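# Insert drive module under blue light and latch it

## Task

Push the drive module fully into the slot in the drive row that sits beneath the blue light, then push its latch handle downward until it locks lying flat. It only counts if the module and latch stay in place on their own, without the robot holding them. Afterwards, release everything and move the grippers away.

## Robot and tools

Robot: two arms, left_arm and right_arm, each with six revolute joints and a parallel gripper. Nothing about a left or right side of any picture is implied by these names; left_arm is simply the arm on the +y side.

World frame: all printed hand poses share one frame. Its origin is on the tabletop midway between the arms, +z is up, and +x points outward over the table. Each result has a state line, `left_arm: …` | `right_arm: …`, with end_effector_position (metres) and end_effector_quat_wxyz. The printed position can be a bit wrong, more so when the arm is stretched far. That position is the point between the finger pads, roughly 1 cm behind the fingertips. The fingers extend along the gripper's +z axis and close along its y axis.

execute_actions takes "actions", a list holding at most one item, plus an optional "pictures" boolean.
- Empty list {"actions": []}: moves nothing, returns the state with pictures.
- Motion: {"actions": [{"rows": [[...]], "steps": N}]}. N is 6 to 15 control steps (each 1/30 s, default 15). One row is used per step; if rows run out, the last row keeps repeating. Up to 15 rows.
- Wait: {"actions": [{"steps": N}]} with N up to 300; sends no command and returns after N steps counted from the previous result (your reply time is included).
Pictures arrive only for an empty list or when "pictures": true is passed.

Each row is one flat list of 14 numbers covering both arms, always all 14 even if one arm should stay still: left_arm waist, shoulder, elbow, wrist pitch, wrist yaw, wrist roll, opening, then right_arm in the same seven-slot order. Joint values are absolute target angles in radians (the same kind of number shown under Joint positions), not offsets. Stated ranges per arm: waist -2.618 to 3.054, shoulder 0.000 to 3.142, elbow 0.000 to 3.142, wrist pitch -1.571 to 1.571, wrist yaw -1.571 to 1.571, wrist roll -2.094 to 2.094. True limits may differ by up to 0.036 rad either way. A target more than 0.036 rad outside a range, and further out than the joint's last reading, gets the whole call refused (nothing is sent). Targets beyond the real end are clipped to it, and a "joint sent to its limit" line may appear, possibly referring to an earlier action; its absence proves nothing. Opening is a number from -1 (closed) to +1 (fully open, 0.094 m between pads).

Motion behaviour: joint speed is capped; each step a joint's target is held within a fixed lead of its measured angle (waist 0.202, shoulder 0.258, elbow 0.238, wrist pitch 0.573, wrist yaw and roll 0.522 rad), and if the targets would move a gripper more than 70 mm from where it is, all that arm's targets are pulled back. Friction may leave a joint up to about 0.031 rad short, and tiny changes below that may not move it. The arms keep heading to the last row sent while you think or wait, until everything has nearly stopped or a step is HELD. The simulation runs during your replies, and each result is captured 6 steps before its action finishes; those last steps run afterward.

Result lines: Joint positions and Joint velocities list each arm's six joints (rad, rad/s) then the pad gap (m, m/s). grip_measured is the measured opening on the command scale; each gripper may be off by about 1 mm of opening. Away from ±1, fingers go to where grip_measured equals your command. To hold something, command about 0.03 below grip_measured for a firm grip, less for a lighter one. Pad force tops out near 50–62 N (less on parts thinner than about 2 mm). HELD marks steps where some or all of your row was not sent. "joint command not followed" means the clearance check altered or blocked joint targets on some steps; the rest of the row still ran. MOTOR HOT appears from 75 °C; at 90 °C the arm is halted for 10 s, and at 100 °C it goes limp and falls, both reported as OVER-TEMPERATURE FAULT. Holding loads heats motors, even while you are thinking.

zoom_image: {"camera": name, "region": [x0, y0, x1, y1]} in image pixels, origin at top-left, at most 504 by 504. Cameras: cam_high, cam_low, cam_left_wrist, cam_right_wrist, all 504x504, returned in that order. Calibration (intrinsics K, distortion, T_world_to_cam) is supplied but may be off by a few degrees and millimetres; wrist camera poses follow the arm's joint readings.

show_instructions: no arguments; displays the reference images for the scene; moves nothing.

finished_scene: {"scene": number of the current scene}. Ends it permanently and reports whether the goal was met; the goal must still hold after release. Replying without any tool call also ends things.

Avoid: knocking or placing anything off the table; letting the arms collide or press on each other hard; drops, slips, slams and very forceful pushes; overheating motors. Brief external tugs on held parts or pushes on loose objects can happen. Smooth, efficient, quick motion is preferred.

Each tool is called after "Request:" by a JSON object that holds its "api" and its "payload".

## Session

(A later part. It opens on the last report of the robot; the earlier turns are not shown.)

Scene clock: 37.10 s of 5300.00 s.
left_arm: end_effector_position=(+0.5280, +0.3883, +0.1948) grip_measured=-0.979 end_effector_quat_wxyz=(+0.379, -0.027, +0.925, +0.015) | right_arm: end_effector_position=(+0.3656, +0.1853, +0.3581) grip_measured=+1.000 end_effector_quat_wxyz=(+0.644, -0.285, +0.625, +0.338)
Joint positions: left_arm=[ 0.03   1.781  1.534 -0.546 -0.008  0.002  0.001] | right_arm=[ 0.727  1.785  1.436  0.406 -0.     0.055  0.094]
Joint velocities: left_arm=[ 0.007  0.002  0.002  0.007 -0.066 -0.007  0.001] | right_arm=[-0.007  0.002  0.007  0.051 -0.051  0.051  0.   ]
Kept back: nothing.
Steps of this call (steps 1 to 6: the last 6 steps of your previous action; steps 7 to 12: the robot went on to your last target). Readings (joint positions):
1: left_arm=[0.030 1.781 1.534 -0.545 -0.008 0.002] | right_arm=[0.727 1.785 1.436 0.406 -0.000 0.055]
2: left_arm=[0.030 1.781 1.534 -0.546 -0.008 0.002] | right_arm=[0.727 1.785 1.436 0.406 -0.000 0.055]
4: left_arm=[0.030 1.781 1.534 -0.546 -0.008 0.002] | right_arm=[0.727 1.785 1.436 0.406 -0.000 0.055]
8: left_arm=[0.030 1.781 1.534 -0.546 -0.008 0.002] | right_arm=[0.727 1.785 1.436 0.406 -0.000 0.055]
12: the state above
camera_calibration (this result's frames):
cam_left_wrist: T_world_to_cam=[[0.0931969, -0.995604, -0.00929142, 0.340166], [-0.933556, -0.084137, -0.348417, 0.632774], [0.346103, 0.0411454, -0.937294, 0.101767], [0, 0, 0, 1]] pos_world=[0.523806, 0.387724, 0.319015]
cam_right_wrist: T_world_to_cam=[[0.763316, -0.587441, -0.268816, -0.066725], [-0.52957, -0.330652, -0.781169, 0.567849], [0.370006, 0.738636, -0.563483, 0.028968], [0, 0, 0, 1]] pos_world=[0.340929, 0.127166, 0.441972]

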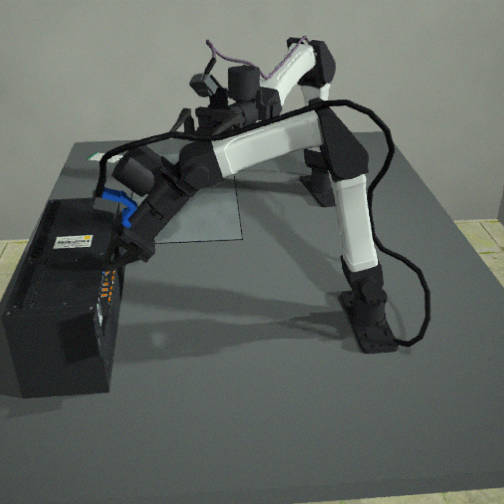

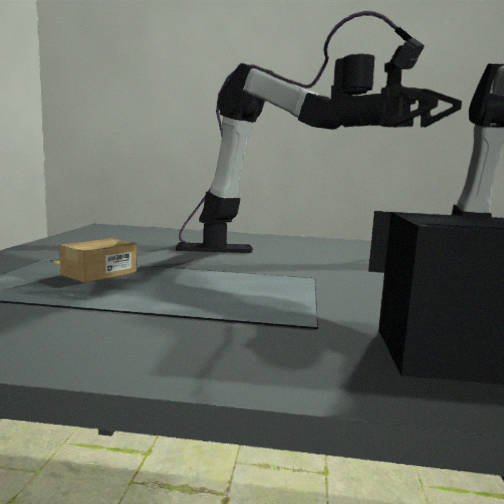

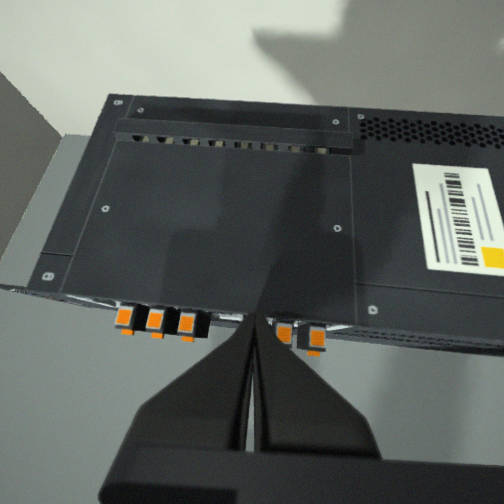

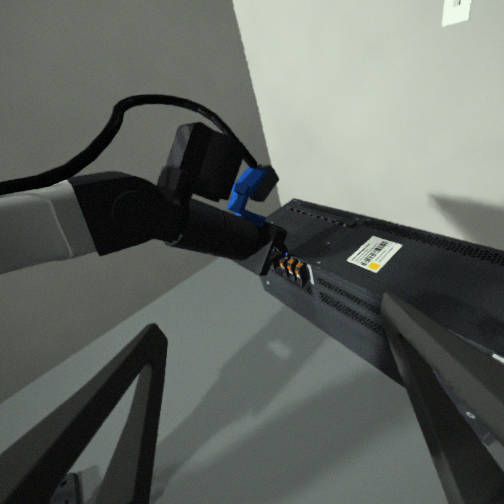

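It rides on the handle. Press.

Request:
{"api": "execute_actions", "payload": {"actions": [{"rows":[[0.021,1.78,1.516,-0.588,-0.015,0.008,-1,0.72,1.77,1.46,0.42,0,0.05,1],[0.021,1.79,1.512,-0.598,-0.015,0.008,-1,0.72,1.77,1.46,0.42,0,0.05,1],[0.021,1.796,1.508,-0.608,-0.015,0.008,-1,0.72,1.77,1.46,0.42,0,0.05,1],[0.021,1.801,1.504,-0.618,-0.015,0.008,-1,0.72,1.77,1.46,0.42,0,0.05,1],[0.021,1.806,1.50,-0.628,-0.015,0.008,-1,0.72,1.77,1.46,0.42,0,0.05,1],[0.021,1.81,1.496,-0.638,-0.015,0.008,-1,0.72,1.77,1.46,0.42,0,0.05,1],[0.021,1.814,1.492,-0.648,-0.015,0.008,-1,0.72,1.77,1.46,0.42,0,0.05,1],[0.021,1.818,1.488,-0.658,-0.015,0.008,-1,0.72,1.77,1.46,0.42,0,0.05,1],[0.021,1.822,1.484,-0.668,-0.015,0.008,-1,0.72,1.77,1.46,0.42,0,0.05,1],[0.021,1.826,1.48,-0.678,-0.015,0.008,-1,0.72,1.77,1.46,0.42,0,0.05,1]],"steps":15}]}}

Request:
{"api": "execute_actions", "payload": {"actions": [{"steps":12}], "pictures": true}}

Request:
{"api": "zoom_image", "payload": {"camera": "cam_high", "region": [90,250,140,300]}}

Request:
{"api": "zoom_image", "payload": {"camera": "cam_right_wrist", "region": [260,230,320,290]}}

Scene clock: 38.00 s of 5300.00 s.
left_arm: end_effector_position=(+0.5220, +0.3879, +0.1875) grip_measured=-0.979 end_effector_quat_wxyz=(+0.364, -0.027, +0.931, +0.014) | right_arm: end_effector_position=(+0.3656, +0.1853, +0.3581) grip_measured=+1.000 end_effector_quat_wxyz=(+0.644, -0.285, +0.625, +0.338)
Joint positions: left_arm=[ 0.03   1.781  1.527 -0.573 -0.008  0.002  0.001] | right_arm=[ 0.727  1.785  1.436  0.406 -0.     0.055  0.094]
Joint velocities: left_arm=[-0.007 -0.002 -0.164 -0.374  0.081 -0.007 -0.   ] | right_arm=[ 0.012 -0.002 -0.002 -0.051 -0.051 -0.051  0.   ]
Steps of this call (steps 1 to 15: the robot went on to your last target; steps 16 to 18: nothing new was sent; steps 19 to 27: the first 9 steps of this action). Readings (joint positions):
19: left_arm=[0.030 1.781 1.534 -0.546 -0.008 0.002] | right_arm=[0.727 1.785 1.436 0.406 -0.000 0.055]
20: left_arm=[0.030 1.781 1.534 -0.547 -0.008 0.002] | right_arm=[0.727 1.785 1.436 0.406 -0.000 0.055]
22: left_arm=[0.030 1.781 1.534 -0.549 -0.008 0.002] | right_arm=[0.727 1.785 1.436 0.406 -0.000 0.055]
26: left_arm=[0.030 1.781 1.532 -0.562 -0.008 0.002] | right_arm=[0.727 1.785 1.436 0.406 -0.000 0.055]
27: the state above

Scene clock: 38.40 s of 5300.00 s.
left_arm: end_effector_position=(+0.4996, +0.3860, +0.1417) grip_measured=-0.979 end_effector_quat_wxyz=(+0.286, -0.027, +0.958, +0.012) | right_arm: end_effector_position=(+0.3656, +0.1853, +0.3581) grip_measured=+1.000 end_effector_quat_wxyz=(+0.644, -0.285, +0.625, +0.338)
Joint positions: left_arm=[ 0.029  1.82   1.492 -0.661 -0.008  0.002  0.001] | right_arm=[ 0.727  1.785  1.436  0.406 -0.     0.055  0.094]
Joint velocities: left_arm=[ 0.007  0.056 -0.061 -0.125  0.037 -0.022 -0.   ] | right_arm=[ 0.002  0.012 -0.012 -0.022 -0.022  0.066  0.   ]
Kept back: nothing.
Steps of this call (steps 1 to 6: the last 6 steps of your previous action; steps 7 to 12: the robot went on to your last target). Readings (joint positions):
1: left_arm=[0.030 1.781 1.522 -0.586 -0.008 0.002] | right_arm=[0.727 1.785 1.436 0.406 -0.000 0.055]
2: left_arm=[0.030 1.781 1.521 -0.597 -0.008 0.002] | right_arm=[0.727 1.785 1.436 0.406 -0.000 0.055]
4: left_arm=[0.030 1.782 1.519 -0.610 -0.008 0.002] | right_arm=[0.727 1.785 1.436 0.406 -0.000 0.055]
8: left_arm=[0.029 1.799 1.506 -0.637 -0.008 0.002] | right_arm=[0.727 1.785 1.436 0.406 -0.000 0.055]
12: the state above
camera_calibration (this result's frames):
cam_left_wrist: T_world_to_cam=[[0.0893379, -0.995874, -0.0159107, 0.343076], [-0.983579, -0.0856972, -0.158837, 0.586299], [0.156818, 0.0298396, -0.987177, 0.167891], [0, 0, 0, 1]] pos_world=[0.519693, 0.386895, 0.264322]
cam_right_wrist: T_world_to_cam=[[0.763316, -0.587441, -0.268816, -0.066725], [-0.52957, -0.330652, -0.781169, 0.567849], [0.370006, 0.738636, -0.563483, 0.028968], [0, 0, 0, 1]] pos_world=[0.340929, 0.127166, 0.441972]

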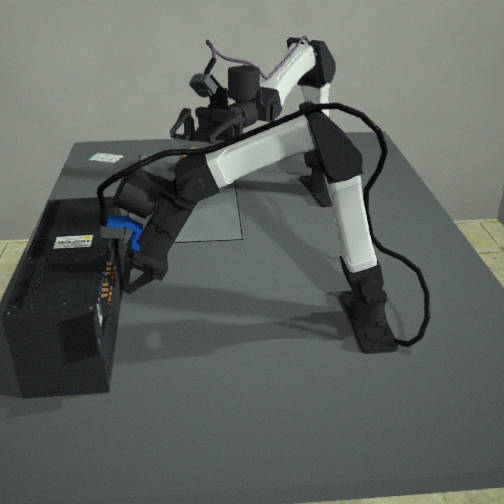

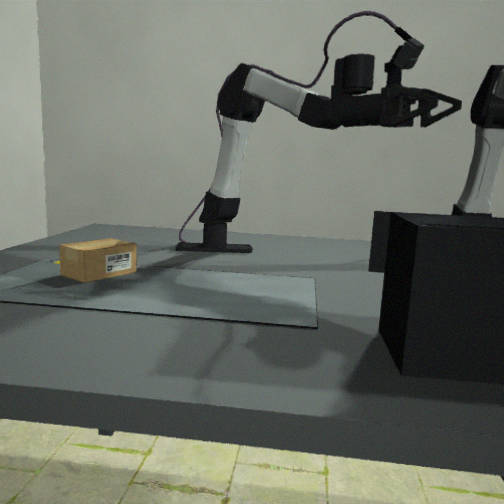

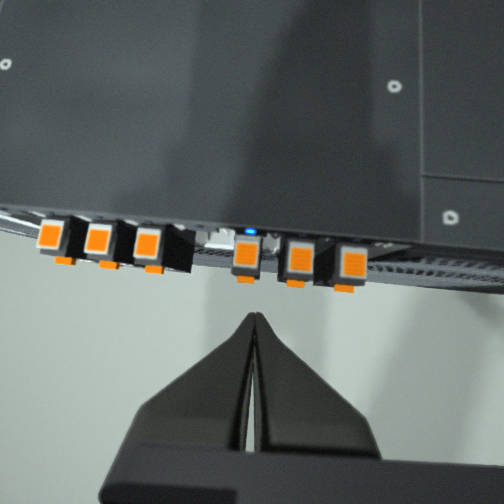

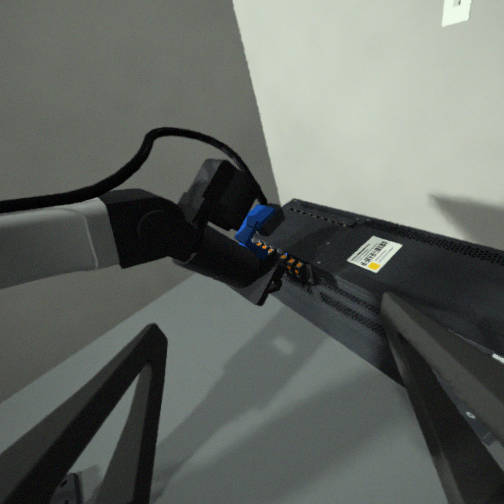

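Region (90, 250, 140, 300) of cam_high's 504x504 image, scaled by 10.080, with more detail than that image has.

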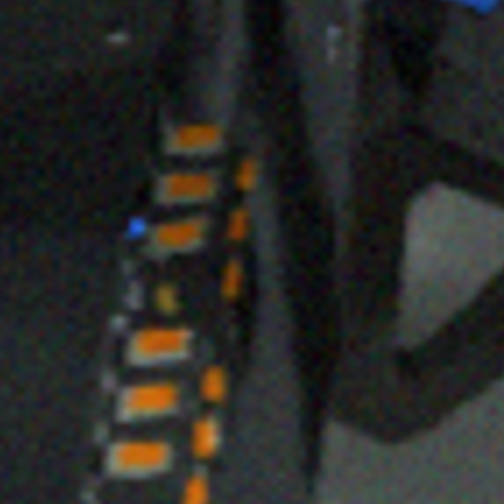

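Region (260, 230, 320, 290) of cam_right_wrist's 504x504 image, scaled by 8.400, with more detail than that image has.

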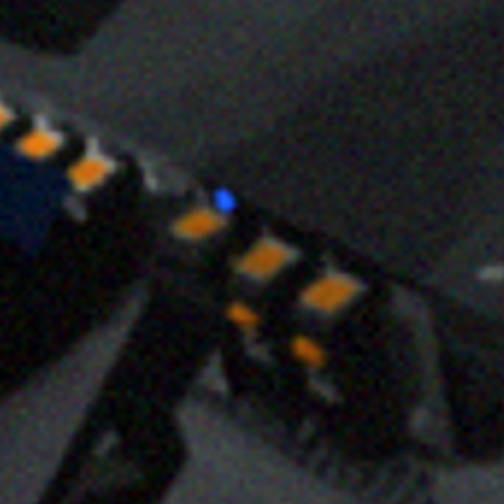

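Request:
{"api": "execute_actions", "payload": {"actions": [{"rows":[[0.03,1.80,1.48,-0.67,-0.015,0.008,-1,0.72,1.77,1.46,0.42,0,0.05,1],[0.03,1.785,1.48,-0.67,-0.015,0.008,-1,0.72,1.77,1.46,0.42,0,0.05,1],[0.03,1.77,1.48,-0.665,-0.015,0.008,-1,0.72,1.77,1.46,0.42,0,0.05,1],[0.03,1.755,1.48,-0.655,-0.015,0.008,-1,0.72,1.77,1.46,0.42,0,0.05,1],[0.03,1.74,1.48,-0.645,-0.015,0.008,-1,0.72,1.77,1.46,0.42,0,0.05,1],[0.03,1.725,1.48,-0.635,-0.015,0.008,-1,0.72,1.77,1.46,0.42,0,0.05,1],[0.03,1.71,1.48,-0.625,-0.015,0.008,-1,0.72,1.77,1.46,0.42,0,0.05,1],[0.03,1.70,1.48,-0.615,-0.015,0.008,-1,0.72,1.77,1.46,0.42,0,0.05,1],[0.03,1.69,1.48,-0.60,-0.015,0.008,-1,0.72,1.77,1.46,0.42,0,0.05,1],[0.03,1.69,1.48,-0.585,-0.015,0.008,-1,0.72,1.77,1.46,0.42,0,0.05,1],[0.03,1.69,1.48,-0.57,-0.015,0.008,-1,0.72,1.77,1.46,0.42,0,0.05,1]],"steps":15}]}}

Request:
{"api": "execute_actions", "payload": {"actions": [{"steps":15}], "pictures": true}}

Request:
{"api": "zoom_image", "payload": {"camera": "cam_high", "region": [90,250,140,300]}}

Request:
{"api": "zoom_image", "payload": {"camera": "cam_left_wrist", "region": [170,250,340,340]}}

Scene clock: 39.40 s of 5300.00 s.
left_arm: end_effector_position=(+0.4970, +0.3859, +0.1792) grip_measured=-0.979 end_effector_quat_wxyz=(+0.328, -0.027, +0.944, +0.013) | right_arm: end_effector_position=(+0.3656, +0.1853, +0.3581) grip_measured=+1.000 end_effector_quat_wxyz=(+0.644, -0.285, +0.625, +0.338)
Joint positions: left_arm=[ 0.029  1.738  1.491 -0.654 -0.008  0.002  0.001] | right_arm=[ 0.727  1.785  1.436  0.406 -0.     0.055  0.094]
Joint velocities: left_arm=[-0.002 -0.486 -0.002  0.227  0.037  0.007 -0.001] | right_arm=[ 0.002 -0.012 -0.002 -0.051 -0.037  0.022  0.   ]
Steps of this call (steps 1 to 21: the robot went on to your last target; steps 22 to 30: the first 9 steps of this action). Readings (joint positions):
22: left_arm=[0.029 1.821 1.491 -0.669 -0.008 0.002] | right_arm=[0.727 1.785 1.436 0.406 -0.000 0.055]
23: left_arm=[0.029 1.820 1.491 -0.669 -0.008 0.002] | right_arm=[0.727 1.785 1.436 0.406 -0.000 0.055]
25: left_arm=[0.029 1.811 1.491 -0.669 -0.008 0.002] | right_arm=[0.727 1.785 1.436 0.406 -0.000 0.055]
29: left_arm=[0.029 1.755 1.491 -0.661 -0.008 0.002] | right_arm=[0.727 1.785 1.436 0.406 -0.000 0.055]
30: the state above

Scene clock: 39.90 s of 5300.00 s.
left_arm: end_effector_position=(+0.5053, +0.3864, +0.2073) grip_measured=-0.979 end_effector_quat_wxyz=(+0.376, -0.026, +0.926, +0.014) | right_arm: end_effector_position=(+0.3656, +0.1853, +0.3581) grip_measured=+1.000 end_effector_quat_wxyz=(+0.644, -0.285, +0.625, +0.338)
Joint positions: left_arm=[ 0.029  1.699  1.491 -0.592 -0.008  0.002  0.001] | right_arm=[ 0.727  1.785  1.436  0.406 -0.     0.055  0.094]
Joint velocities: left_arm=[-0.017  0.007  0.012  0.022 -0.037 -0.022 -0.001] | right_arm=[ 0.012 -0.007  0.002 -0.051  0.022 -0.037  0.   ]
Kept back: nothing.
Steps of this call (steps 1 to 6: the last 6 steps of your previous action; steps 7 to 15: the robot went on to your last target). Readings (joint positions):
1: left_arm=[0.029 1.723 1.491 -0.644 -0.008 0.002] | right_arm=[0.727 1.785 1.436 0.406 -0.000 0.055]
2: left_arm=[0.029 1.711 1.491 -0.632 -0.008 0.002] | right_arm=[0.727 1.785 1.436 0.406 -0.000 0.055]
4: left_arm=[0.029 1.699 1.491 -0.611 -0.008 0.002] | right_arm=[0.727 1.785 1.436 0.406 -0.000 0.055]
8: left_arm=[0.029 1.699 1.491 -0.597 -0.008 0.002] | right_arm=[0.727 1.785 1.436 0.406 -0.000 0.055]
15: the state above
camera_calibration (this result's frames):
cam_left_wrist: T_world_to_cam=[[0.0917318, -0.995741, -0.00925436, 0.341284], [-0.935905, -0.0830379, -0.342326, 0.615326], [0.340099, 0.0400633, -0.939536, 0.125266], [0, 0, 0, 1]] pos_world=[0.501977, 0.385907, 0.331492]
cam_right_wrist: T_world_to_cam=[[0.763316, -0.587441, -0.268816, -0.066725], [-0.52957, -0.330652, -0.781169, 0.567849], [0.370006, 0.738636, -0.563483, 0.028968], [0, 0, 0, 1]] pos_world=[0.340929, 0.127166, 0.441972]

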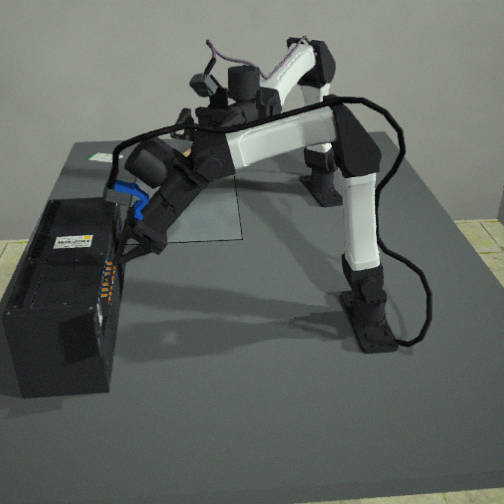

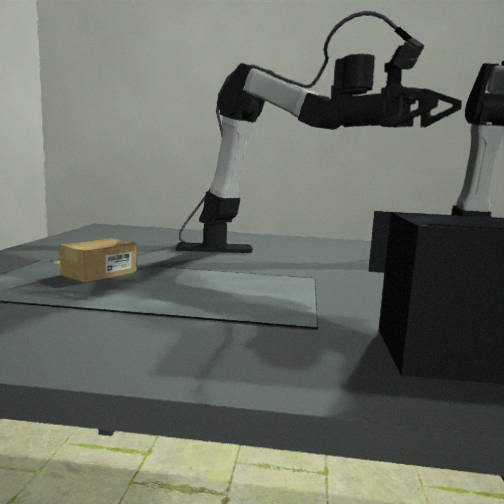

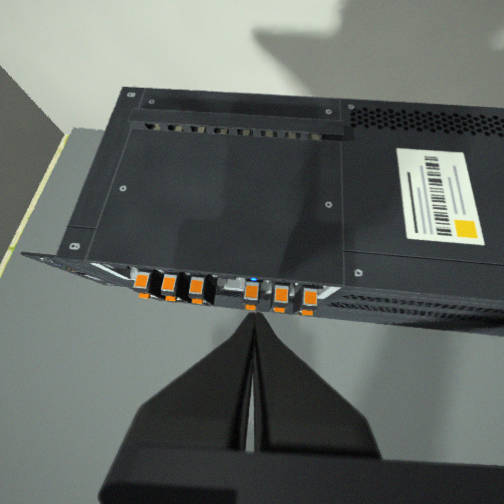

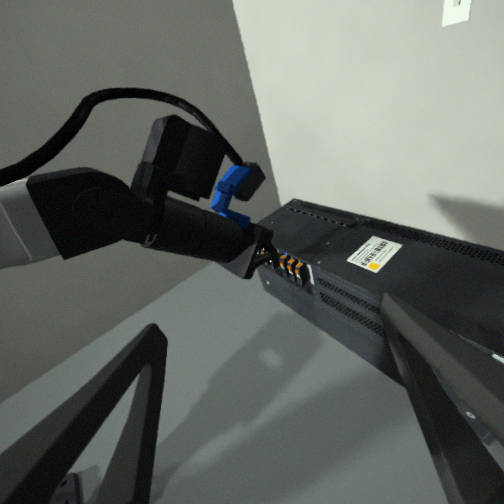

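Region (90, 250, 140, 300) of cam_high's 504x504 image, scaled by 10.080, with more detail than that image has.

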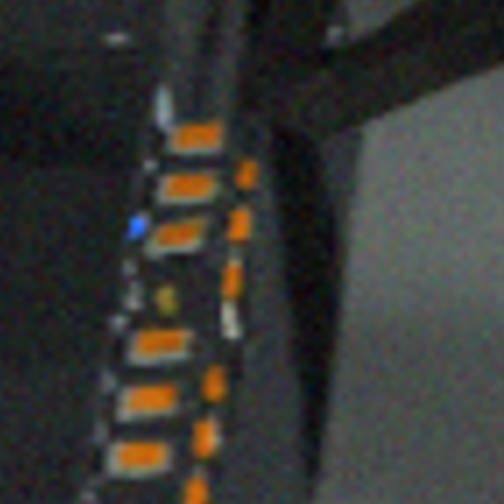

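Region (170, 250, 340, 340) of cam_left_wrist's 504x504 image, scaled by 2.965, with more detail than that image has; it fills the top 267 rows of this view, and the rest is white.

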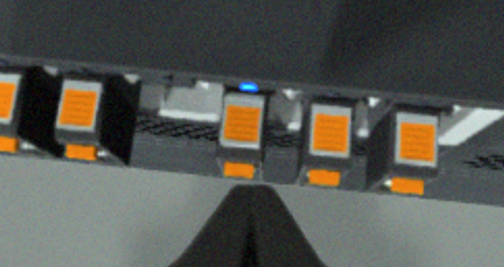

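Request:
{"api": "execute_actions", "payload": {"actions": [{"rows":[[0.038,1.715,1.518,-0.565,-0.015,0.008,-1,0.72,1.77,1.46,0.42,0,0.05,1],[0.038,1.724,1.527,-0.56,-0.015,0.008,-1,0.72,1.77,1.46,0.42,0,0.05,1],[0.038,1.733,1.536,-0.555,-0.015,0.008,-1,0.72,1.77,1.46,0.42,0,0.05,1],[0.038,1.742,1.545,-0.552,-0.015,0.008,-1,0.72,1.77,1.46,0.42,0,0.05,1],[0.038,1.751,1.554,-0.552,-0.015,0.008,-1,0.72,1.77,1.46,0.42,0,0.05,1],[0.038,1.76,1.563,-0.552,-0.015,0.008,-1,0.72,1.77,1.46,0.42,0,0.05,1],[0.038,1.769,1.572,-0.552,-0.015,0.008,-1,0.72,1.77,1.46,0.42,0,0.05,1],[0.038,1.778,1.579,-0.552,-0.015,0.008,-1,0.72,1.77,1.46,0.42,0,0.05,1],[0.038,1.786,1.584,-0.552,-0.015,0.008,-1,0.72,1.77,1.46,0.42,0,0.05,1],[0.038,1.793,1.584,-0.552,-0.015,0.008,-1,0.72,1.77,1.46,0.42,0,0.05,1]],"steps":15}]}}

Request:
{"api": "execute_actions", "payload": {"actions": [{"steps":15}]}}

Scene clock: 40.70 s of 5300.00 s.
left_arm: end_effector_position=(+0.5234, +0.3874, +0.2087) grip_measured=-0.979 end_effector_quat_wxyz=(+0.385, -0.026, +0.923, +0.015) | right_arm: end_effector_position=(+0.3656, +0.1853, +0.3581) grip_measured=+1.000 end_effector_quat_wxyz=(+0.644, -0.285, +0.625, +0.338)
Joint positions: left_arm=[ 0.029  1.755  1.55  -0.574 -0.008  0.002  0.001] | right_arm=[ 0.727  1.785  1.436  0.406 -0.     0.055  0.094]
Joint velocities: left_arm=[ 0.007  0.252  0.217  0.066  0.037 -0.022  0.001] | right_arm=[-0.017 -0.002 -0.002 -0.007  0.022  0.007  0.   ]
Steps of this call (steps 1 to 15: the robot went on to your last target; steps 16 to 24: the first 9 steps of this action). Readings (joint positions):
16: left_arm=[0.029 1.699 1.491 -0.590 -0.008 0.002] | right_arm=[0.727 1.785 1.436 0.406 -0.000 0.055]
17: left_arm=[0.029 1.700 1.492 -0.590 -0.008 0.002] | right_arm=[0.727 1.785 1.436 0.406 -0.000 0.055]
19: left_arm=[0.029 1.710 1.506 -0.587 -0.008 0.002] | right_arm=[0.727 1.785 1.436 0.406 -0.000 0.055]
23: left_arm=[0.029 1.746 1.542 -0.576 -0.008 0.002] | right_arm=[0.727 1.785 1.436 0.406 -0.000 0.055]
24: the state above

Scene clock: 41.20 s of 5300.00 s.
left_arm: end_effector_position=(+0.5284, +0.3876, +0.1996) grip_measured=-0.979 end_effector_quat_wxyz=(+0.378, -0.026, +0.925, +0.014) | right_arm: end_effector_position=(+0.3656, +0.1853, +0.3581) grip_measured=+1.000 end_effector_quat_wxyz=(+0.644, -0.285, +0.625, +0.338)
Joint positions: left_arm=[ 0.029  1.784  1.558 -0.57  -0.008  0.002  0.001] | right_arm=[ 0.727  1.785  1.436  0.406 -0.     0.055  0.094]
Joint velocities: left_arm=[-0.007 -0.022  0.007 -0.051  0.007  0.007  0.   ] | right_arm=[ 0.002 -0.022  0.002 -0.007 -0.007 -0.007  0.   ]
Kept back: nothing.
Steps of this call (steps 1 to 6: the last 6 steps of your previous action; steps 7 to 15: the robot went on to your last target). Readings (joint positions):
1: left_arm=[0.029 1.764 1.555 -0.572 -0.008 0.002] | right_arm=[0.727 1.785 1.436 0.406 -0.000 0.055]
2: left_arm=[0.029 1.771 1.558 -0.570 -0.008 0.002] | right_arm=[0.727 1.785 1.436 0.406 -0.000 0.055]
4: left_arm=[0.029 1.780 1.558 -0.570 -0.008 0.002] | right_arm=[0.727 1.785 1.436 0.406 -0.000 0.055]
8: left_arm=[0.029 1.784 1.558 -0.570 -0.008 0.002] | right_arm=[0.727 1.785 1.436 0.406 -0.000 0.055]
15: the state above

Request:
{"api": "execute_actions", "payload": {"actions": [{"rows":[[0.043,1.795,1.55,-0.575,-0.015,0.008,-1,0.72,1.77,1.46,0.42,0,0.05,1],[0.043,1.797,1.544,-0.575,-0.015,0.008,-1,0.72,1.77,1.46,0.42,0,0.05,1],[0.043,1.799,1.54,-0.575,-0.015,0.008,-1,0.72,1.77,1.46,0.42,0,0.05,1],[0.043,1.801,1.536,-0.575,-0.015,0.008,-1,0.72,1.77,1.46,0.42,0,0.05,1],[0.043,1.803,1.532,-0.575,-0.015,0.008,-1,0.72,1.77,1.46,0.42,0,0.05,1],[0.043,1.805,1.532,-0.575,-0.015,0.008,-1,0.72,1.77,1.46,0.42,0,0.05,1]],"steps":15}]}}

Request:
{"api": "execute_actions", "payload": {"actions": [{"steps":10}], "pictures": true}}

Request:
{"api": "zoom_image", "payload": {"camera": "cam_high", "region": [90,250,140,300]}}

Scene clock: 41.87 s of 5300.00 s.
left_arm: end_effector_position=(+0.5282, +0.3903, +0.1996) grip_measured=-0.979 end_effector_quat_wxyz=(+0.378, -0.029, +0.925, +0.015) | right_arm: end_effector_position=(+0.3656, +0.1853, +0.3581) grip_measured=+1.000 end_effector_quat_wxyz=(+0.644, -0.285, +0.625, +0.338)
Joint positions: left_arm=[ 0.034  1.784  1.558 -0.57  -0.008  0.002  0.001] | right_arm=[ 0.727  1.785  1.436  0.406 -0.     0.055  0.094]
Joint velocities: left_arm=[-0.017 -0.002 -0.027 -0.066 -0.037 -0.007  0.001] | right_arm=[ 0.007  0.007  0.002  0.051 -0.022 -0.037  0.   ]
Steps of this call (steps 1 to 11: the robot went on to your last target; steps 12 to 20: the first 9 steps of this action). Readings (joint positions):
12: left_arm=[0.029 1.784 1.558 -0.570 -0.008 0.002] | right_arm=[0.727 1.785 1.436 0.406 -0.000 0.055]
13: left_arm=[0.030 1.784 1.558 -0.570 -0.008 0.002] | right_arm=[0.727 1.785 1.436 0.406 -0.000 0.055]
15: left_arm=[0.032 1.784 1.558 -0.570 -0.008 0.002] | right_arm=[0.727 1.785 1.436 0.406 -0.000 0.055]
19: left_arm=[0.034 1.784 1.558 -0.570 -0.008 0.002] | right_arm=[0.727 1.785 1.436 0.406 -0.000 0.055]
20: the state above

Scene clock: 42.20 s of 5300.00 s.
left_arm: end_effector_position=(+0.5282, +0.3903, +0.1996) grip_measured=-0.979 end_effector_quat_wxyz=(+0.378, -0.029, +0.925, +0.015) | right_arm: end_effector_position=(+0.3656, +0.1853, +0.3581) grip_measured=+1.000 end_effector_quat_wxyz=(+0.644, -0.285, +0.625, +0.338)
Joint positions: left_arm=[ 0.034  1.784  1.558 -0.57  -0.008  0.002  0.001] | right_arm=[ 0.727  1.785  1.436  0.406 -0.     0.055  0.094]
Joint velocities: left_arm=[ 0.007 -0.002  0.007 -0.081 -0.095 -0.051 -0.   ] | right_arm=[-0.017 -0.007  0.007 -0.051  0.051  0.007  0.   ]
Kept back: nothing.
Steps of this call (steps 1 to 6: the last 6 steps of your previous action; steps 7 to 10: the robot went on to your last target). Readings (joint positions):
1: left_arm=[0.034 1.784 1.558 -0.570 -0.008 0.002] | right_arm=[0.727 1.785 1.436 0.406 -0.000 0.055]
2: left_arm=[0.034 1.784 1.558 -0.570 -0.008 0.002] | right_arm=[0.727 1.785 1.436 0.406 -0.000 0.055]
4: left_arm=[0.034 1.784 1.558 -0.570 -0.008 0.002] | right_arm=[0.727 1.785 1.436 0.406 -0.000 0.055]
8: left_arm=[0.034 1.784 1.558 -0.570 -0.008 0.002] | right_arm=[0.727 1.785 1.436 0.406 -0.000 0.055]
10: the state above
camera_calibration (this result's frames):
cam_left_wrist: T_world_to_cam=[[0.0970868, -0.995234, -0.00910266, 0.339993], [-0.934006, -0.0879469, -0.346263, 0.636147], [0.343812, 0.0421195, -0.938093, 0.107111], [0, 0, 0, 1]] pos_world=[0.52433, 0.389809, 0.323849]
cam_right_wrist: T_world_to_cam=[[0.763316, -0.587441, -0.268816, -0.066725], [-0.52957, -0.330652, -0.781169, 0.567849], [0.370006, 0.738636, -0.563483, 0.028968], [0, 0, 0, 1]] pos_world=[0.340929, 0.127166, 0.441972]

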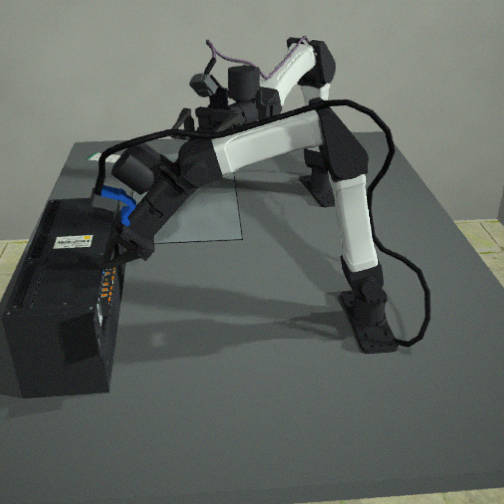

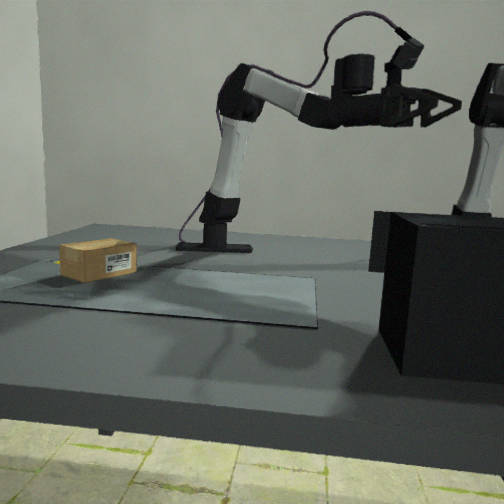

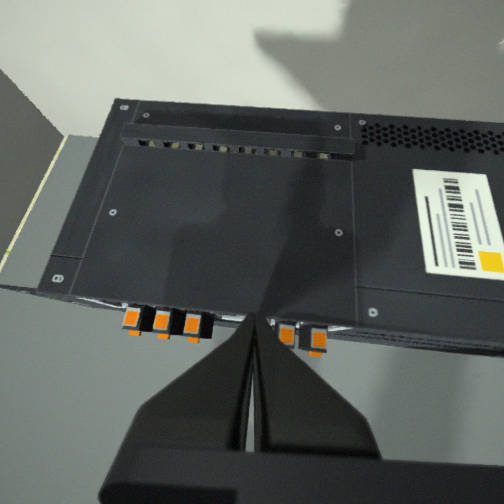

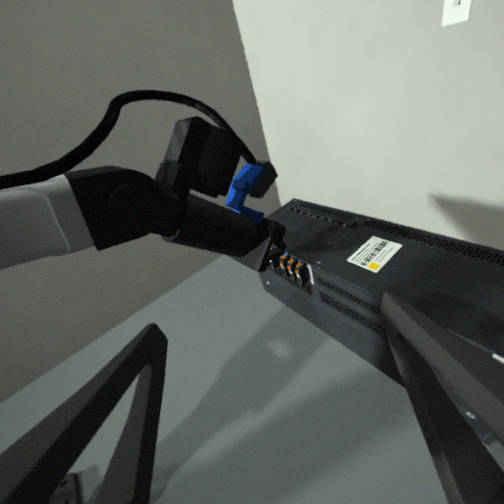

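Region (90, 250, 140, 300) of cam_high's 504x504 image, scaled by 10.080, with more detail than that image has.

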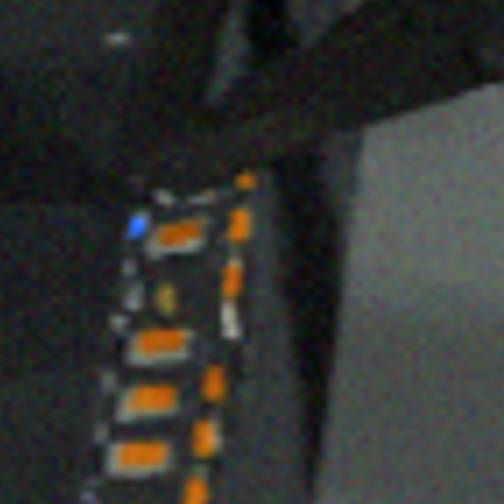

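Request:
{"api": "execute_actions", "payload": {"actions": [{"rows":[[0.04,1.811,1.527,-0.578,-0.015,0.008,-1,0.72,1.77,1.46,0.42,0,0.05,1]],"steps":15}]}}

Request:
{"api": "execute_actions", "payload": {"actions": [{"steps":8}]}}

Scene clock: 42.63 s of 5300.00 s.
left_arm: end_effector_position=(+0.5270, +0.3902, +0.1911) grip_measured=-0.979 end_effector_quat_wxyz=(+0.369, -0.029, +0.929, +0.015) | right_arm: end_effector_position=(+0.3656, +0.1853, +0.3581) grip_measured=+1.000 end_effector_quat_wxyz=(+0.644, -0.285, +0.625, +0.338)
Joint positions: left_arm=[ 0.034  1.792  1.548 -0.57  -0.008  0.002  0.001] | right_arm=[ 0.727  1.785  1.436  0.406 -0.     0.055  0.094]
Joint velocities: left_arm=[-0.002  0.002 -0.007  0.022 -0.066  0.007 -0.   ] | right_arm=[ 0.007 -0.002 -0.022 -0.007  0.022 -0.066  0.   ]
Steps of this call (steps 1 to 4: the robot went on to your last target; steps 5 to 13: the first 9 steps of this action). Readings (joint positions):
5: left_arm=[0.034 1.784 1.557 -0.570 -0.008 0.002] | right_arm=[0.727 1.785 1.436 0.406 -0.000 0.055]
6: left_arm=[0.034 1.785 1.554 -0.570 -0.008 0.002] | right_arm=[0.727 1.785 1.436 0.406 -0.000 0.055]
8: left_arm=[0.034 1.790 1.548 -0.570 -0.008 0.002] | right_arm=[0.727 1.785 1.436 0.406 -0.000 0.055]
12: left_arm=[0.034 1.792 1.548 -0.570 -0.008 0.002] | right_arm=[0.727 1.785 1.436 0.406 -0.000 0.055]
13: the state above

Scene clock: 42.90 s of 5300.00 s.
left_arm: end_effector_position=(+0.5270, +0.3902, +0.1911) grip_measured=-0.979 end_effector_quat_wxyz=(+0.369, -0.029, +0.929, +0.015) | right_arm: end_effector_position=(+0.3656, +0.1853, +0.3581) grip_measured=+1.000 end_effector_quat_wxyz=(+0.644, -0.285, +0.625, +0.338)
Joint positions: left_arm=[ 0.034  1.792  1.548 -0.57  -0.008  0.002  0.001] | right_arm=[ 0.727  1.785  1.436  0.406 -0.     0.055  0.094]
Joint velocities: left_arm=[-0.007  0.022 -0.007  0.037 -0.066 -0.022  0.   ] | right_arm=[-0.002 -0.012 -0.002 -0.007 -0.022 -0.051  0.   ]
Kept back: nothing.
Steps of this call (steps 1 to 6: the last 6 steps of your previous action; steps 7 to 8: the robot went on to your last target). Readings (joint positions):
1: left_arm=[0.034 1.792 1.548 -0.570 -0.008 0.002] | right_arm=[0.727 1.785 1.436 0.406 -0.000 0.055]
2: left_arm=[0.034 1.792 1.548 -0.570 -0.008 0.002] | right_arm=[0.727 1.785 1.436 0.406 -0.000 0.055]
4: left_arm=[0.034 1.792 1.548 -0.570 -0.008 0.002] | right_arm=[0.727 1.785 1.436 0.406 -0.000 0.055]
8: the state above

In contact. Load gradually.

Request:
{"api": "execute_actions", "payload": {"actions": [{"rows":[[0.04,1.818,1.524,-0.59,-0.015,0.008,-1,0.72,1.77,1.46,0.42,0,0.05,1],[0.04,1.825,1.521,-0.60,-0.015,0.008,-1,0.72,1.77,1.46,0.42,0,0.05,1],[0.04,1.832,1.518,-0.61,-0.015,0.008,-1,0.72,1.77,1.46,0.42,0,0.05,1],[0.04,1.838,1.515,-0.62,-0.015,0.008,-1,0.72,1.77,1.46,0.42,0,0.05,1],[0.04,1.844,1.512,-0.63,-0.015,0.008,-1,0.72,1.77,1.46,0.42,0,0.05,1],[0.04,1.85,1.51,-0.64,-0.015,0.008,-1,0.72,1.77,1.46,0.42,0,0.05,1]],"steps":15}]}}

Request:
{"api": "execute_actions", "payload": {"actions": [{"steps":8}]}}

Scene clock: 43.50 s of 5300.00 s.
left_arm: end_effector_position=(+0.5273, +0.3903, +0.1891) grip_measured=-0.979 end_effector_quat_wxyz=(+0.367, -0.029, +0.930, +0.015) | right_arm: end_effector_position=(+0.3656, +0.1853, +0.3581) grip_measured=+1.000 end_effector_quat_wxyz=(+0.644, -0.285, +0.625, +0.338)
Joint positions: left_arm=[ 0.034  1.797  1.548 -0.57  -0.008  0.002  0.001] | right_arm=[ 0.727  1.785  1.436  0.406 -0.     0.055  0.094]
Joint velocities: left_arm=[-0.007  0.007 -0.007 -0.095 -0.051 -0.007  0.001] | right_arm=[-0.012  0.002 -0.022 -0.022 -0.007  0.007  0.   ]
Steps of this call (steps 1 to 9: the robot went on to your last target; steps 10 to 18: the first 9 steps of this action). Readings (joint positions):
10: left_arm=[0.034 1.792 1.548 -0.570 -0.008 0.002] | right_arm=[0.727 1.785 1.436 0.406 -0.000 0.055]
11: left_arm=[0.034 1.794 1.548 -0.570 -0.008 0.002] | right_arm=[0.727 1.785 1.436 0.406 -0.000 0.055]
13: left_arm=[0.034 1.795 1.548 -0.570 -0.008 0.002] | right_arm=[0.727 1.785 1.436 0.406 -0.000 0.055]
17: left_arm=[0.034 1.797 1.548 -0.570 -0.008 0.002] | right_arm=[0.727 1.785 1.436 0.406 -0.000 0.055]
18: the state above

Scene clock: 43.77 s of 5300.00 s.
left_arm: end_effector_position=(+0.5273, +0.3903, +0.1891) grip_measured=-0.979 end_effector_quat_wxyz=(+0.367, -0.029, +0.930, +0.015) | right_arm: end_effector_position=(+0.3656, +0.1853, +0.3581) grip_measured=+1.000 end_effector_quat_wxyz=(+0.644, -0.285, +0.625, +0.338)
Joint positions: left_arm=[ 0.034  1.797  1.548 -0.57  -0.008  0.002  0.001] | right_arm=[ 0.727  1.785  1.436  0.406 -0.     0.055  0.094]
Joint velocities: left_arm=[-0.002 -0.002 -0.012 -0.051 -0.051 -0.037  0.   ] | right_arm=[-0.007 -0.012 -0.022  0.022  0.066 -0.022  0.   ]
Kept back: nothing.
Steps of this call (steps 1 to 6: the last 6 steps of your previous action; steps 7 to 8: the robot went on to your last target). Readings (joint positions):
1: left_arm=[0.034 1.797 1.548 -0.570 -0.008 0.002] | right_arm=[0.727 1.785 1.436 0.406 -0.000 0.055]
2: left_arm=[0.034 1.797 1.548 -0.570 -0.008 0.002] | right_arm=[0.727 1.785 1.436 0.406 -0.000 0.055]
4: left_arm=[0.034 1.797 1.548 -0.570 -0.008 0.002] | right_arm=[0.727 1.785 1.436 0.406 -0.000 0.055]
8: the state above

Request:
{"api": "execute_actions", "payload": {"actions": [{"rows":[[0.04,1.856,1.507,-0.65,-0.015,0.008,-1,0.72,1.77,1.46,0.42,0,0.05,1],[0.04,1.862,1.504,-0.66,-0.015,0.008,-1,0.72,1.77,1.46,0.42,0,0.05,1],[0.04,1.868,1.501,-0.67,-0.015,0.008,-1,0.72,1.77,1.46,0.42,0,0.05,1],[0.04,1.874,1.498,-0.68,-0.015,0.008,-1,0.72,1.77,1.46,0.42,0,0.05,1]],"steps":15}], "pictures": true}}

Request:
{"api": "zoom_image", "payload": {"camera": "cam_high", "region": [90,250,140,300]}}

Request:
{"api": "zoom_image", "payload": {"camera": "cam_right_wrist", "region": [260,230,320,290]}}

Scene clock: 44.33 s of 5300.00 s.
left_arm: end_effector_position=(+0.5275, +0.3903, +0.1878) grip_measured=-0.979 end_effector_quat_wxyz=(+0.366, -0.029, +0.930, +0.015) | right_arm: end_effector_position=(+0.3656, +0.1853, +0.3581) grip_measured=+1.000 end_effector_quat_wxyz=(+0.644, -0.285, +0.625, +0.338)
Joint positions: left_arm=[ 0.034  1.799  1.548 -0.57  -0.008  0.002  0.001] | right_arm=[ 0.727  1.785  1.436  0.406 -0.     0.055  0.094]
Joint velocities: left_arm=[-0.012 -0.012 -0.007 -0.022 -0.022 -0.007  0.001] | right_arm=[-0.007  0.017  0.002  0.007  0.007  0.051  0.   ]
Steps of this call (steps 1 to 8: the robot went on to your last target; steps 9 to 17: the first 9 steps of this action). Readings (joint positions):
9: left_arm=[0.034 1.797 1.548 -0.570 -0.008 0.002] | right_arm=[0.727 1.785 1.436 0.406 -0.000 0.055]
10: left_arm=[0.034 1.798 1.548 -0.570 -0.008 0.002] | right_arm=[0.727 1.785 1.436 0.406 -0.000 0.055]
12: left_arm=[0.034 1.799 1.548 -0.570 -0.008 0.002] | right_arm=[0.727 1.785 1.436 0.406 -0.000 0.055]
16: left_arm=[0.034 1.799 1.548 -0.570 -0.008 0.002] | right_arm=[0.727 1.785 1.436 0.406 -0.000 0.055]
17: the state above
camera_calibration (this result's frames):
cam_left_wrist: T_world_to_cam=[[0.096839, -0.995249, -0.0100378, 0.340222], [-0.942656, -0.0884757, -0.321827, 0.631601], [0.31941, 0.0406275, -0.946745, 0.111324], [0, 0, 0, 1]] pos_world=[0.526878, 0.389965, 0.312076]
cam_right_wrist: T_world_to_cam=[[0.763316, -0.587441, -0.268816, -0.066725], [-0.52957, -0.330652, -0.781169, 0.567849], [0.370006, 0.738636, -0.563483, 0.028968], [0, 0, 0, 1]] pos_world=[0.340929, 0.127166, 0.441972]

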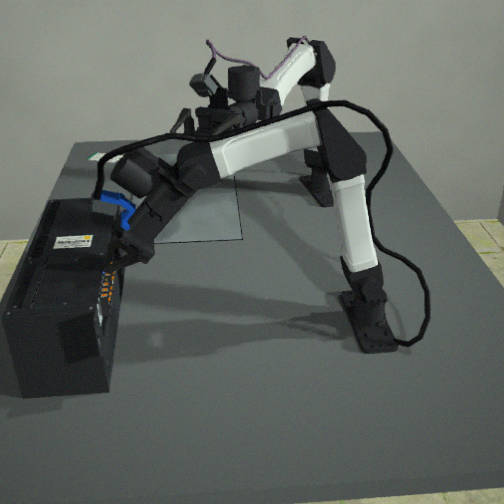

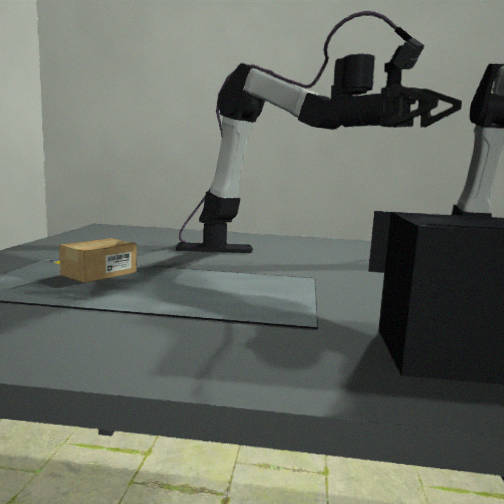

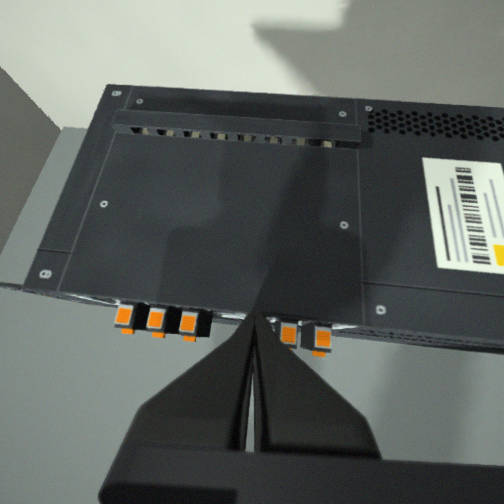

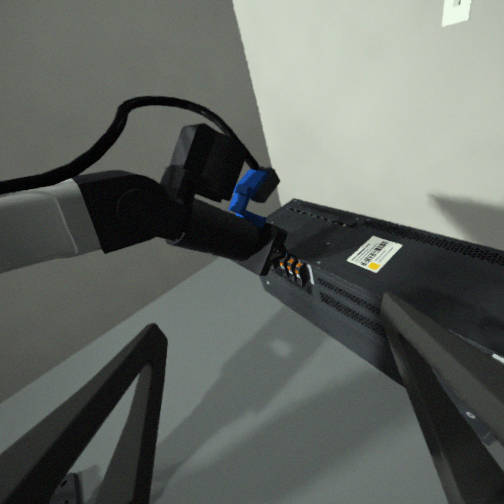

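Region (90, 250, 140, 300) of cam_high's 504x504 image, scaled by 10.080, with more detail than that image has.

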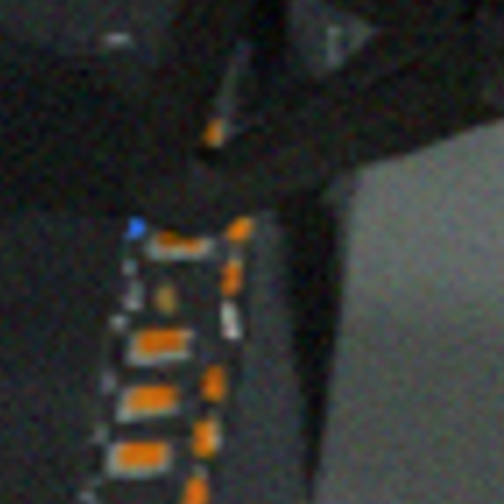

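Region (260, 230, 320, 290) of cam_right_wrist's 504x504 image, scaled by 8.400, with more detail than that image has.

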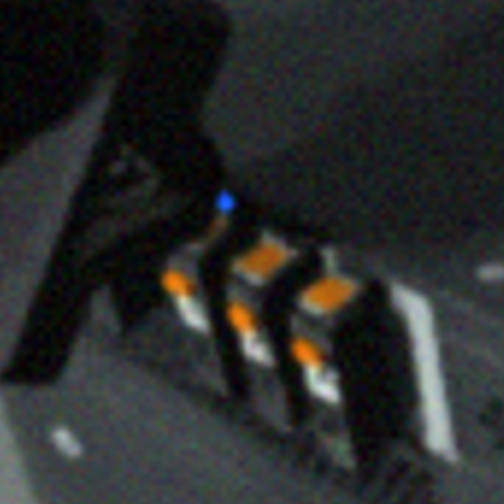

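Flat. Unload and lift.

Request:
{"api": "execute_actions", "payload": {"actions": [{"rows":[[0.04,1.85,1.52,-0.63,-0.015,0.008,-1,0.72,1.77,1.46,0.42,0,0.05,1],[0.04,1.82,1.545,-0.58,-0.015,0.008,-1,0.72,1.77,1.46,0.42,0,0.05,1],[0.04,1.79,1.548,-0.57,-0.015,0.008,-1,0.72,1.77,1.46,0.42,0,0.05,1],[0.04,1.77,1.548,-0.57,-0.015,0.008,-1,0.72,1.77,1.46,0.42,0,0.05,1],[0.04,1.755,1.548,-0.57,-0.015,0.008,-1,0.72,1.77,1.46,0.42,0,0.05,1],[0.04,1.74,1.548,-0.57,-0.015,0.008,-1,0.72,1.77,1.46,0.42,0,0.05,1],[0.04,1.72,1.53,-0.58,-0.015,0.008,-1,0.72,1.77,1.46,0.42,0,0.05,1],[0.04,1.70,1.51,-0.59,-0.015,0.008,-1,0.72,1.77,1.46,0.42,0,0.05,1],[0.04,1.68,1.49,-0.6,-0.015,0.008,-1,0.72,1.77,1.46,0.42,0,0.05,1],[0.04,1.66,1.47,-0.6,-0.015,0.008,-1,0.72,1.77,1.46,0.42,0,0.05,1],[0.04,1.64,1.45,-0.6,-0.015,0.008,-1,0.72,1.77,1.46,0.42,0,0.05,1],[0.04,1.62,1.43,-0.6,-0.015,0.008,-1,0.72,1.77,1.46,0.42,0,0.05,1]],"steps":15}]}}

Request:
{"api": "execute_actions", "payload": {"actions": [{"steps":12}], "pictures": true}}

Request:
{"api": "zoom_image", "payload": {"camera": "cam_high", "region": [90,250,140,300]}}

Request:
{"api": "zoom_image", "payload": {"camera": "cam_left_wrist", "region": [170,240,340,330]}}

Scene clock: 45.07 s of 5300.00 s.
left_arm: end_effector_position=(+0.5208, +0.3898, +0.2050) grip_measured=-0.979 end_effector_quat_wxyz=(+0.383, -0.029, +0.923, +0.016) | right_arm: end_effector_position=(+0.3656, +0.1853, +0.3581) grip_measured=+1.000 end_effector_quat_wxyz=(+0.644, -0.285, +0.625, +0.338)
Joint positions: left_arm=[ 0.034  1.748  1.529 -0.566 -0.008  0.002  0.001] | right_arm=[ 0.727  1.785  1.436  0.406 -0.     0.055  0.094]
Joint velocities: left_arm=[-0.002 -0.613 -0.383 -0.11  -0.051 -0.037  0.001] | right_arm=[ 0.007 -0.007 -0.012 -0.051 -0.007  0.007  0.   ]
Steps of this call (steps 1 to 6: the last 6 steps of your previous action; steps 7 to 13: the robot went on to your last target; steps 14 to 22: the first 9 steps of this action). Readings (joint positions):
14: left_arm=[0.034 1.799 1.548 -0.567 -0.008 0.002] | right_arm=[0.727 1.785 1.436 0.406 -0.000 0.055]
15: left_arm=[0.034 1.799 1.548 -0.561 -0.008 0.002] | right_arm=[0.727 1.785 1.436 0.406 -0.000 0.055]
17: left_arm=[0.034 1.797 1.548 -0.555 -0.008 0.002] | right_arm=[0.727 1.785 1.436 0.406 -0.000 0.055]
21: left_arm=[0.034 1.768 1.541 -0.563 -0.008 0.002] | right_arm=[0.727 1.785 1.436 0.406 -0.000 0.055]
22: the state above

Scene clock: 45.47 s of 5300.00 s.
left_arm: end_effector_position=(+0.4916, +0.3881, +0.2190) grip_measured=-0.979 end_effector_quat_wxyz=(+0.387, -0.029, +0.921, +0.016) | right_arm: end_effector_position=(+0.3656, +0.1853, +0.3581) grip_measured=+1.000 end_effector_quat_wxyz=(+0.644, -0.285, +0.625, +0.338)
Joint positions: left_arm=[ 0.034  1.631  1.447 -0.59  -0.008  0.002  0.001] | right_arm=[ 0.727  1.785  1.436  0.406 -0.     0.055  0.094]
Joint velocities: left_arm=[-0.017 -0.017 -0.037 -0.007 -0.007 -0.007 -0.001] | right_arm=[-0.007 -0.012 -0.002 -0.051 -0.037 -0.007  0.   ]
Kept back: nothing.
Steps of this call (steps 1 to 6: the last 6 steps of your previous action; steps 7 to 12: the robot went on to your last target). Readings (joint positions):
1: left_arm=[0.034 1.725 1.515 -0.569 -0.008 0.002] | right_arm=[0.727 1.785 1.436 0.406 -0.000 0.055]
2: left_arm=[0.034 1.701 1.498 -0.572 -0.008 0.002] | right_arm=[0.727 1.785 1.436 0.406 -0.000 0.055]
4: left_arm=[0.034 1.656 1.466 -0.579 -0.008 0.002] | right_arm=[0.727 1.785 1.436 0.406 -0.000 0.055]
8: left_arm=[0.034 1.631 1.453 -0.587 -0.008 0.002] | right_arm=[0.727 1.785 1.436 0.406 -0.000 0.055]
12: the state above
camera_calibration (this result's frames):
cam_left_wrist: T_world_to_cam=[[0.0972663, -0.995223, -0.0083557, 0.341239], [-0.926688, -0.0874995, -0.365503, 0.608933], [0.363026, 0.0432943, -0.930773, 0.126445], [0, 0, 0, 1]] pos_world=[0.485197, 0.387416, 0.343109]
cam_right_wrist: T_world_to_cam=[[0.763316, -0.587441, -0.268816, -0.066725], [-0.52957, -0.330652, -0.781169, 0.567849], [0.370006, 0.738636, -0.563483, 0.028968], [0, 0, 0, 1]] pos_world=[0.340929, 0.127166, 0.441972]

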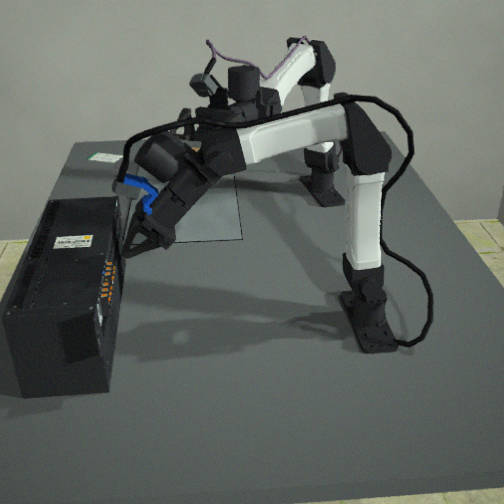

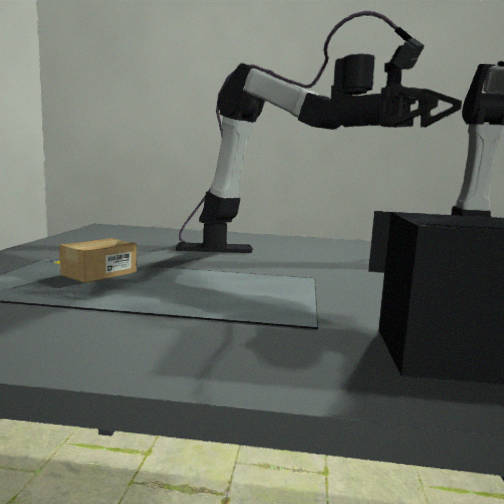

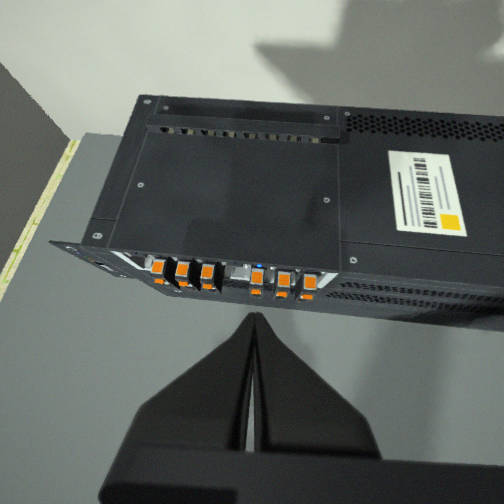

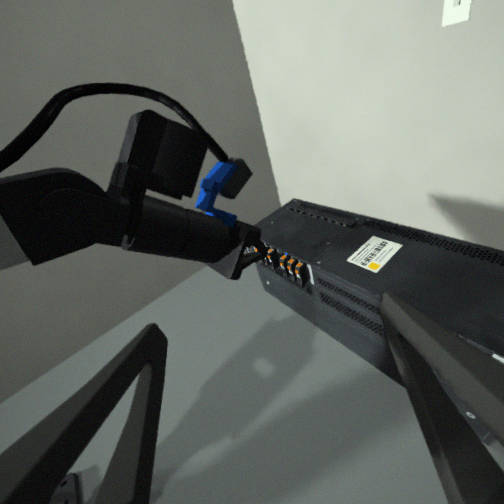

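Region (90, 250, 140, 300) of cam_high's 504x504 image, scaled by 10.080, with more detail than that image has.

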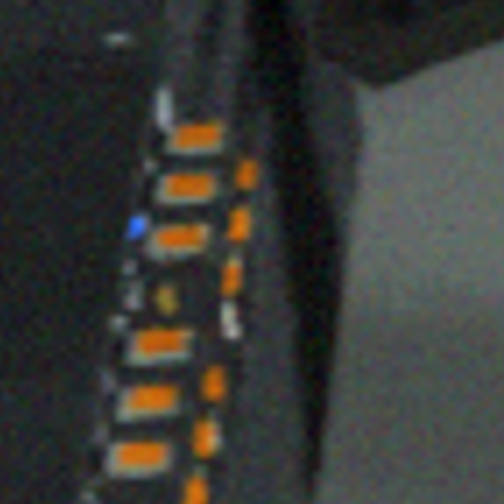

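Region (170, 240, 340, 330) of cam_left_wrist's 504x504 image, scaled by 2.965, with more detail than that image has; it fills the top 267 rows of this view, and the rest is white.

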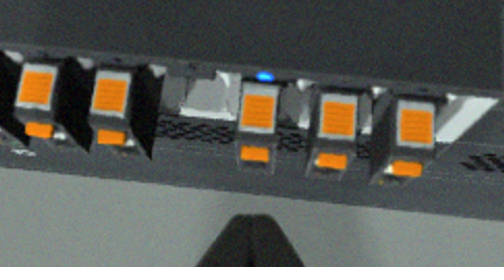

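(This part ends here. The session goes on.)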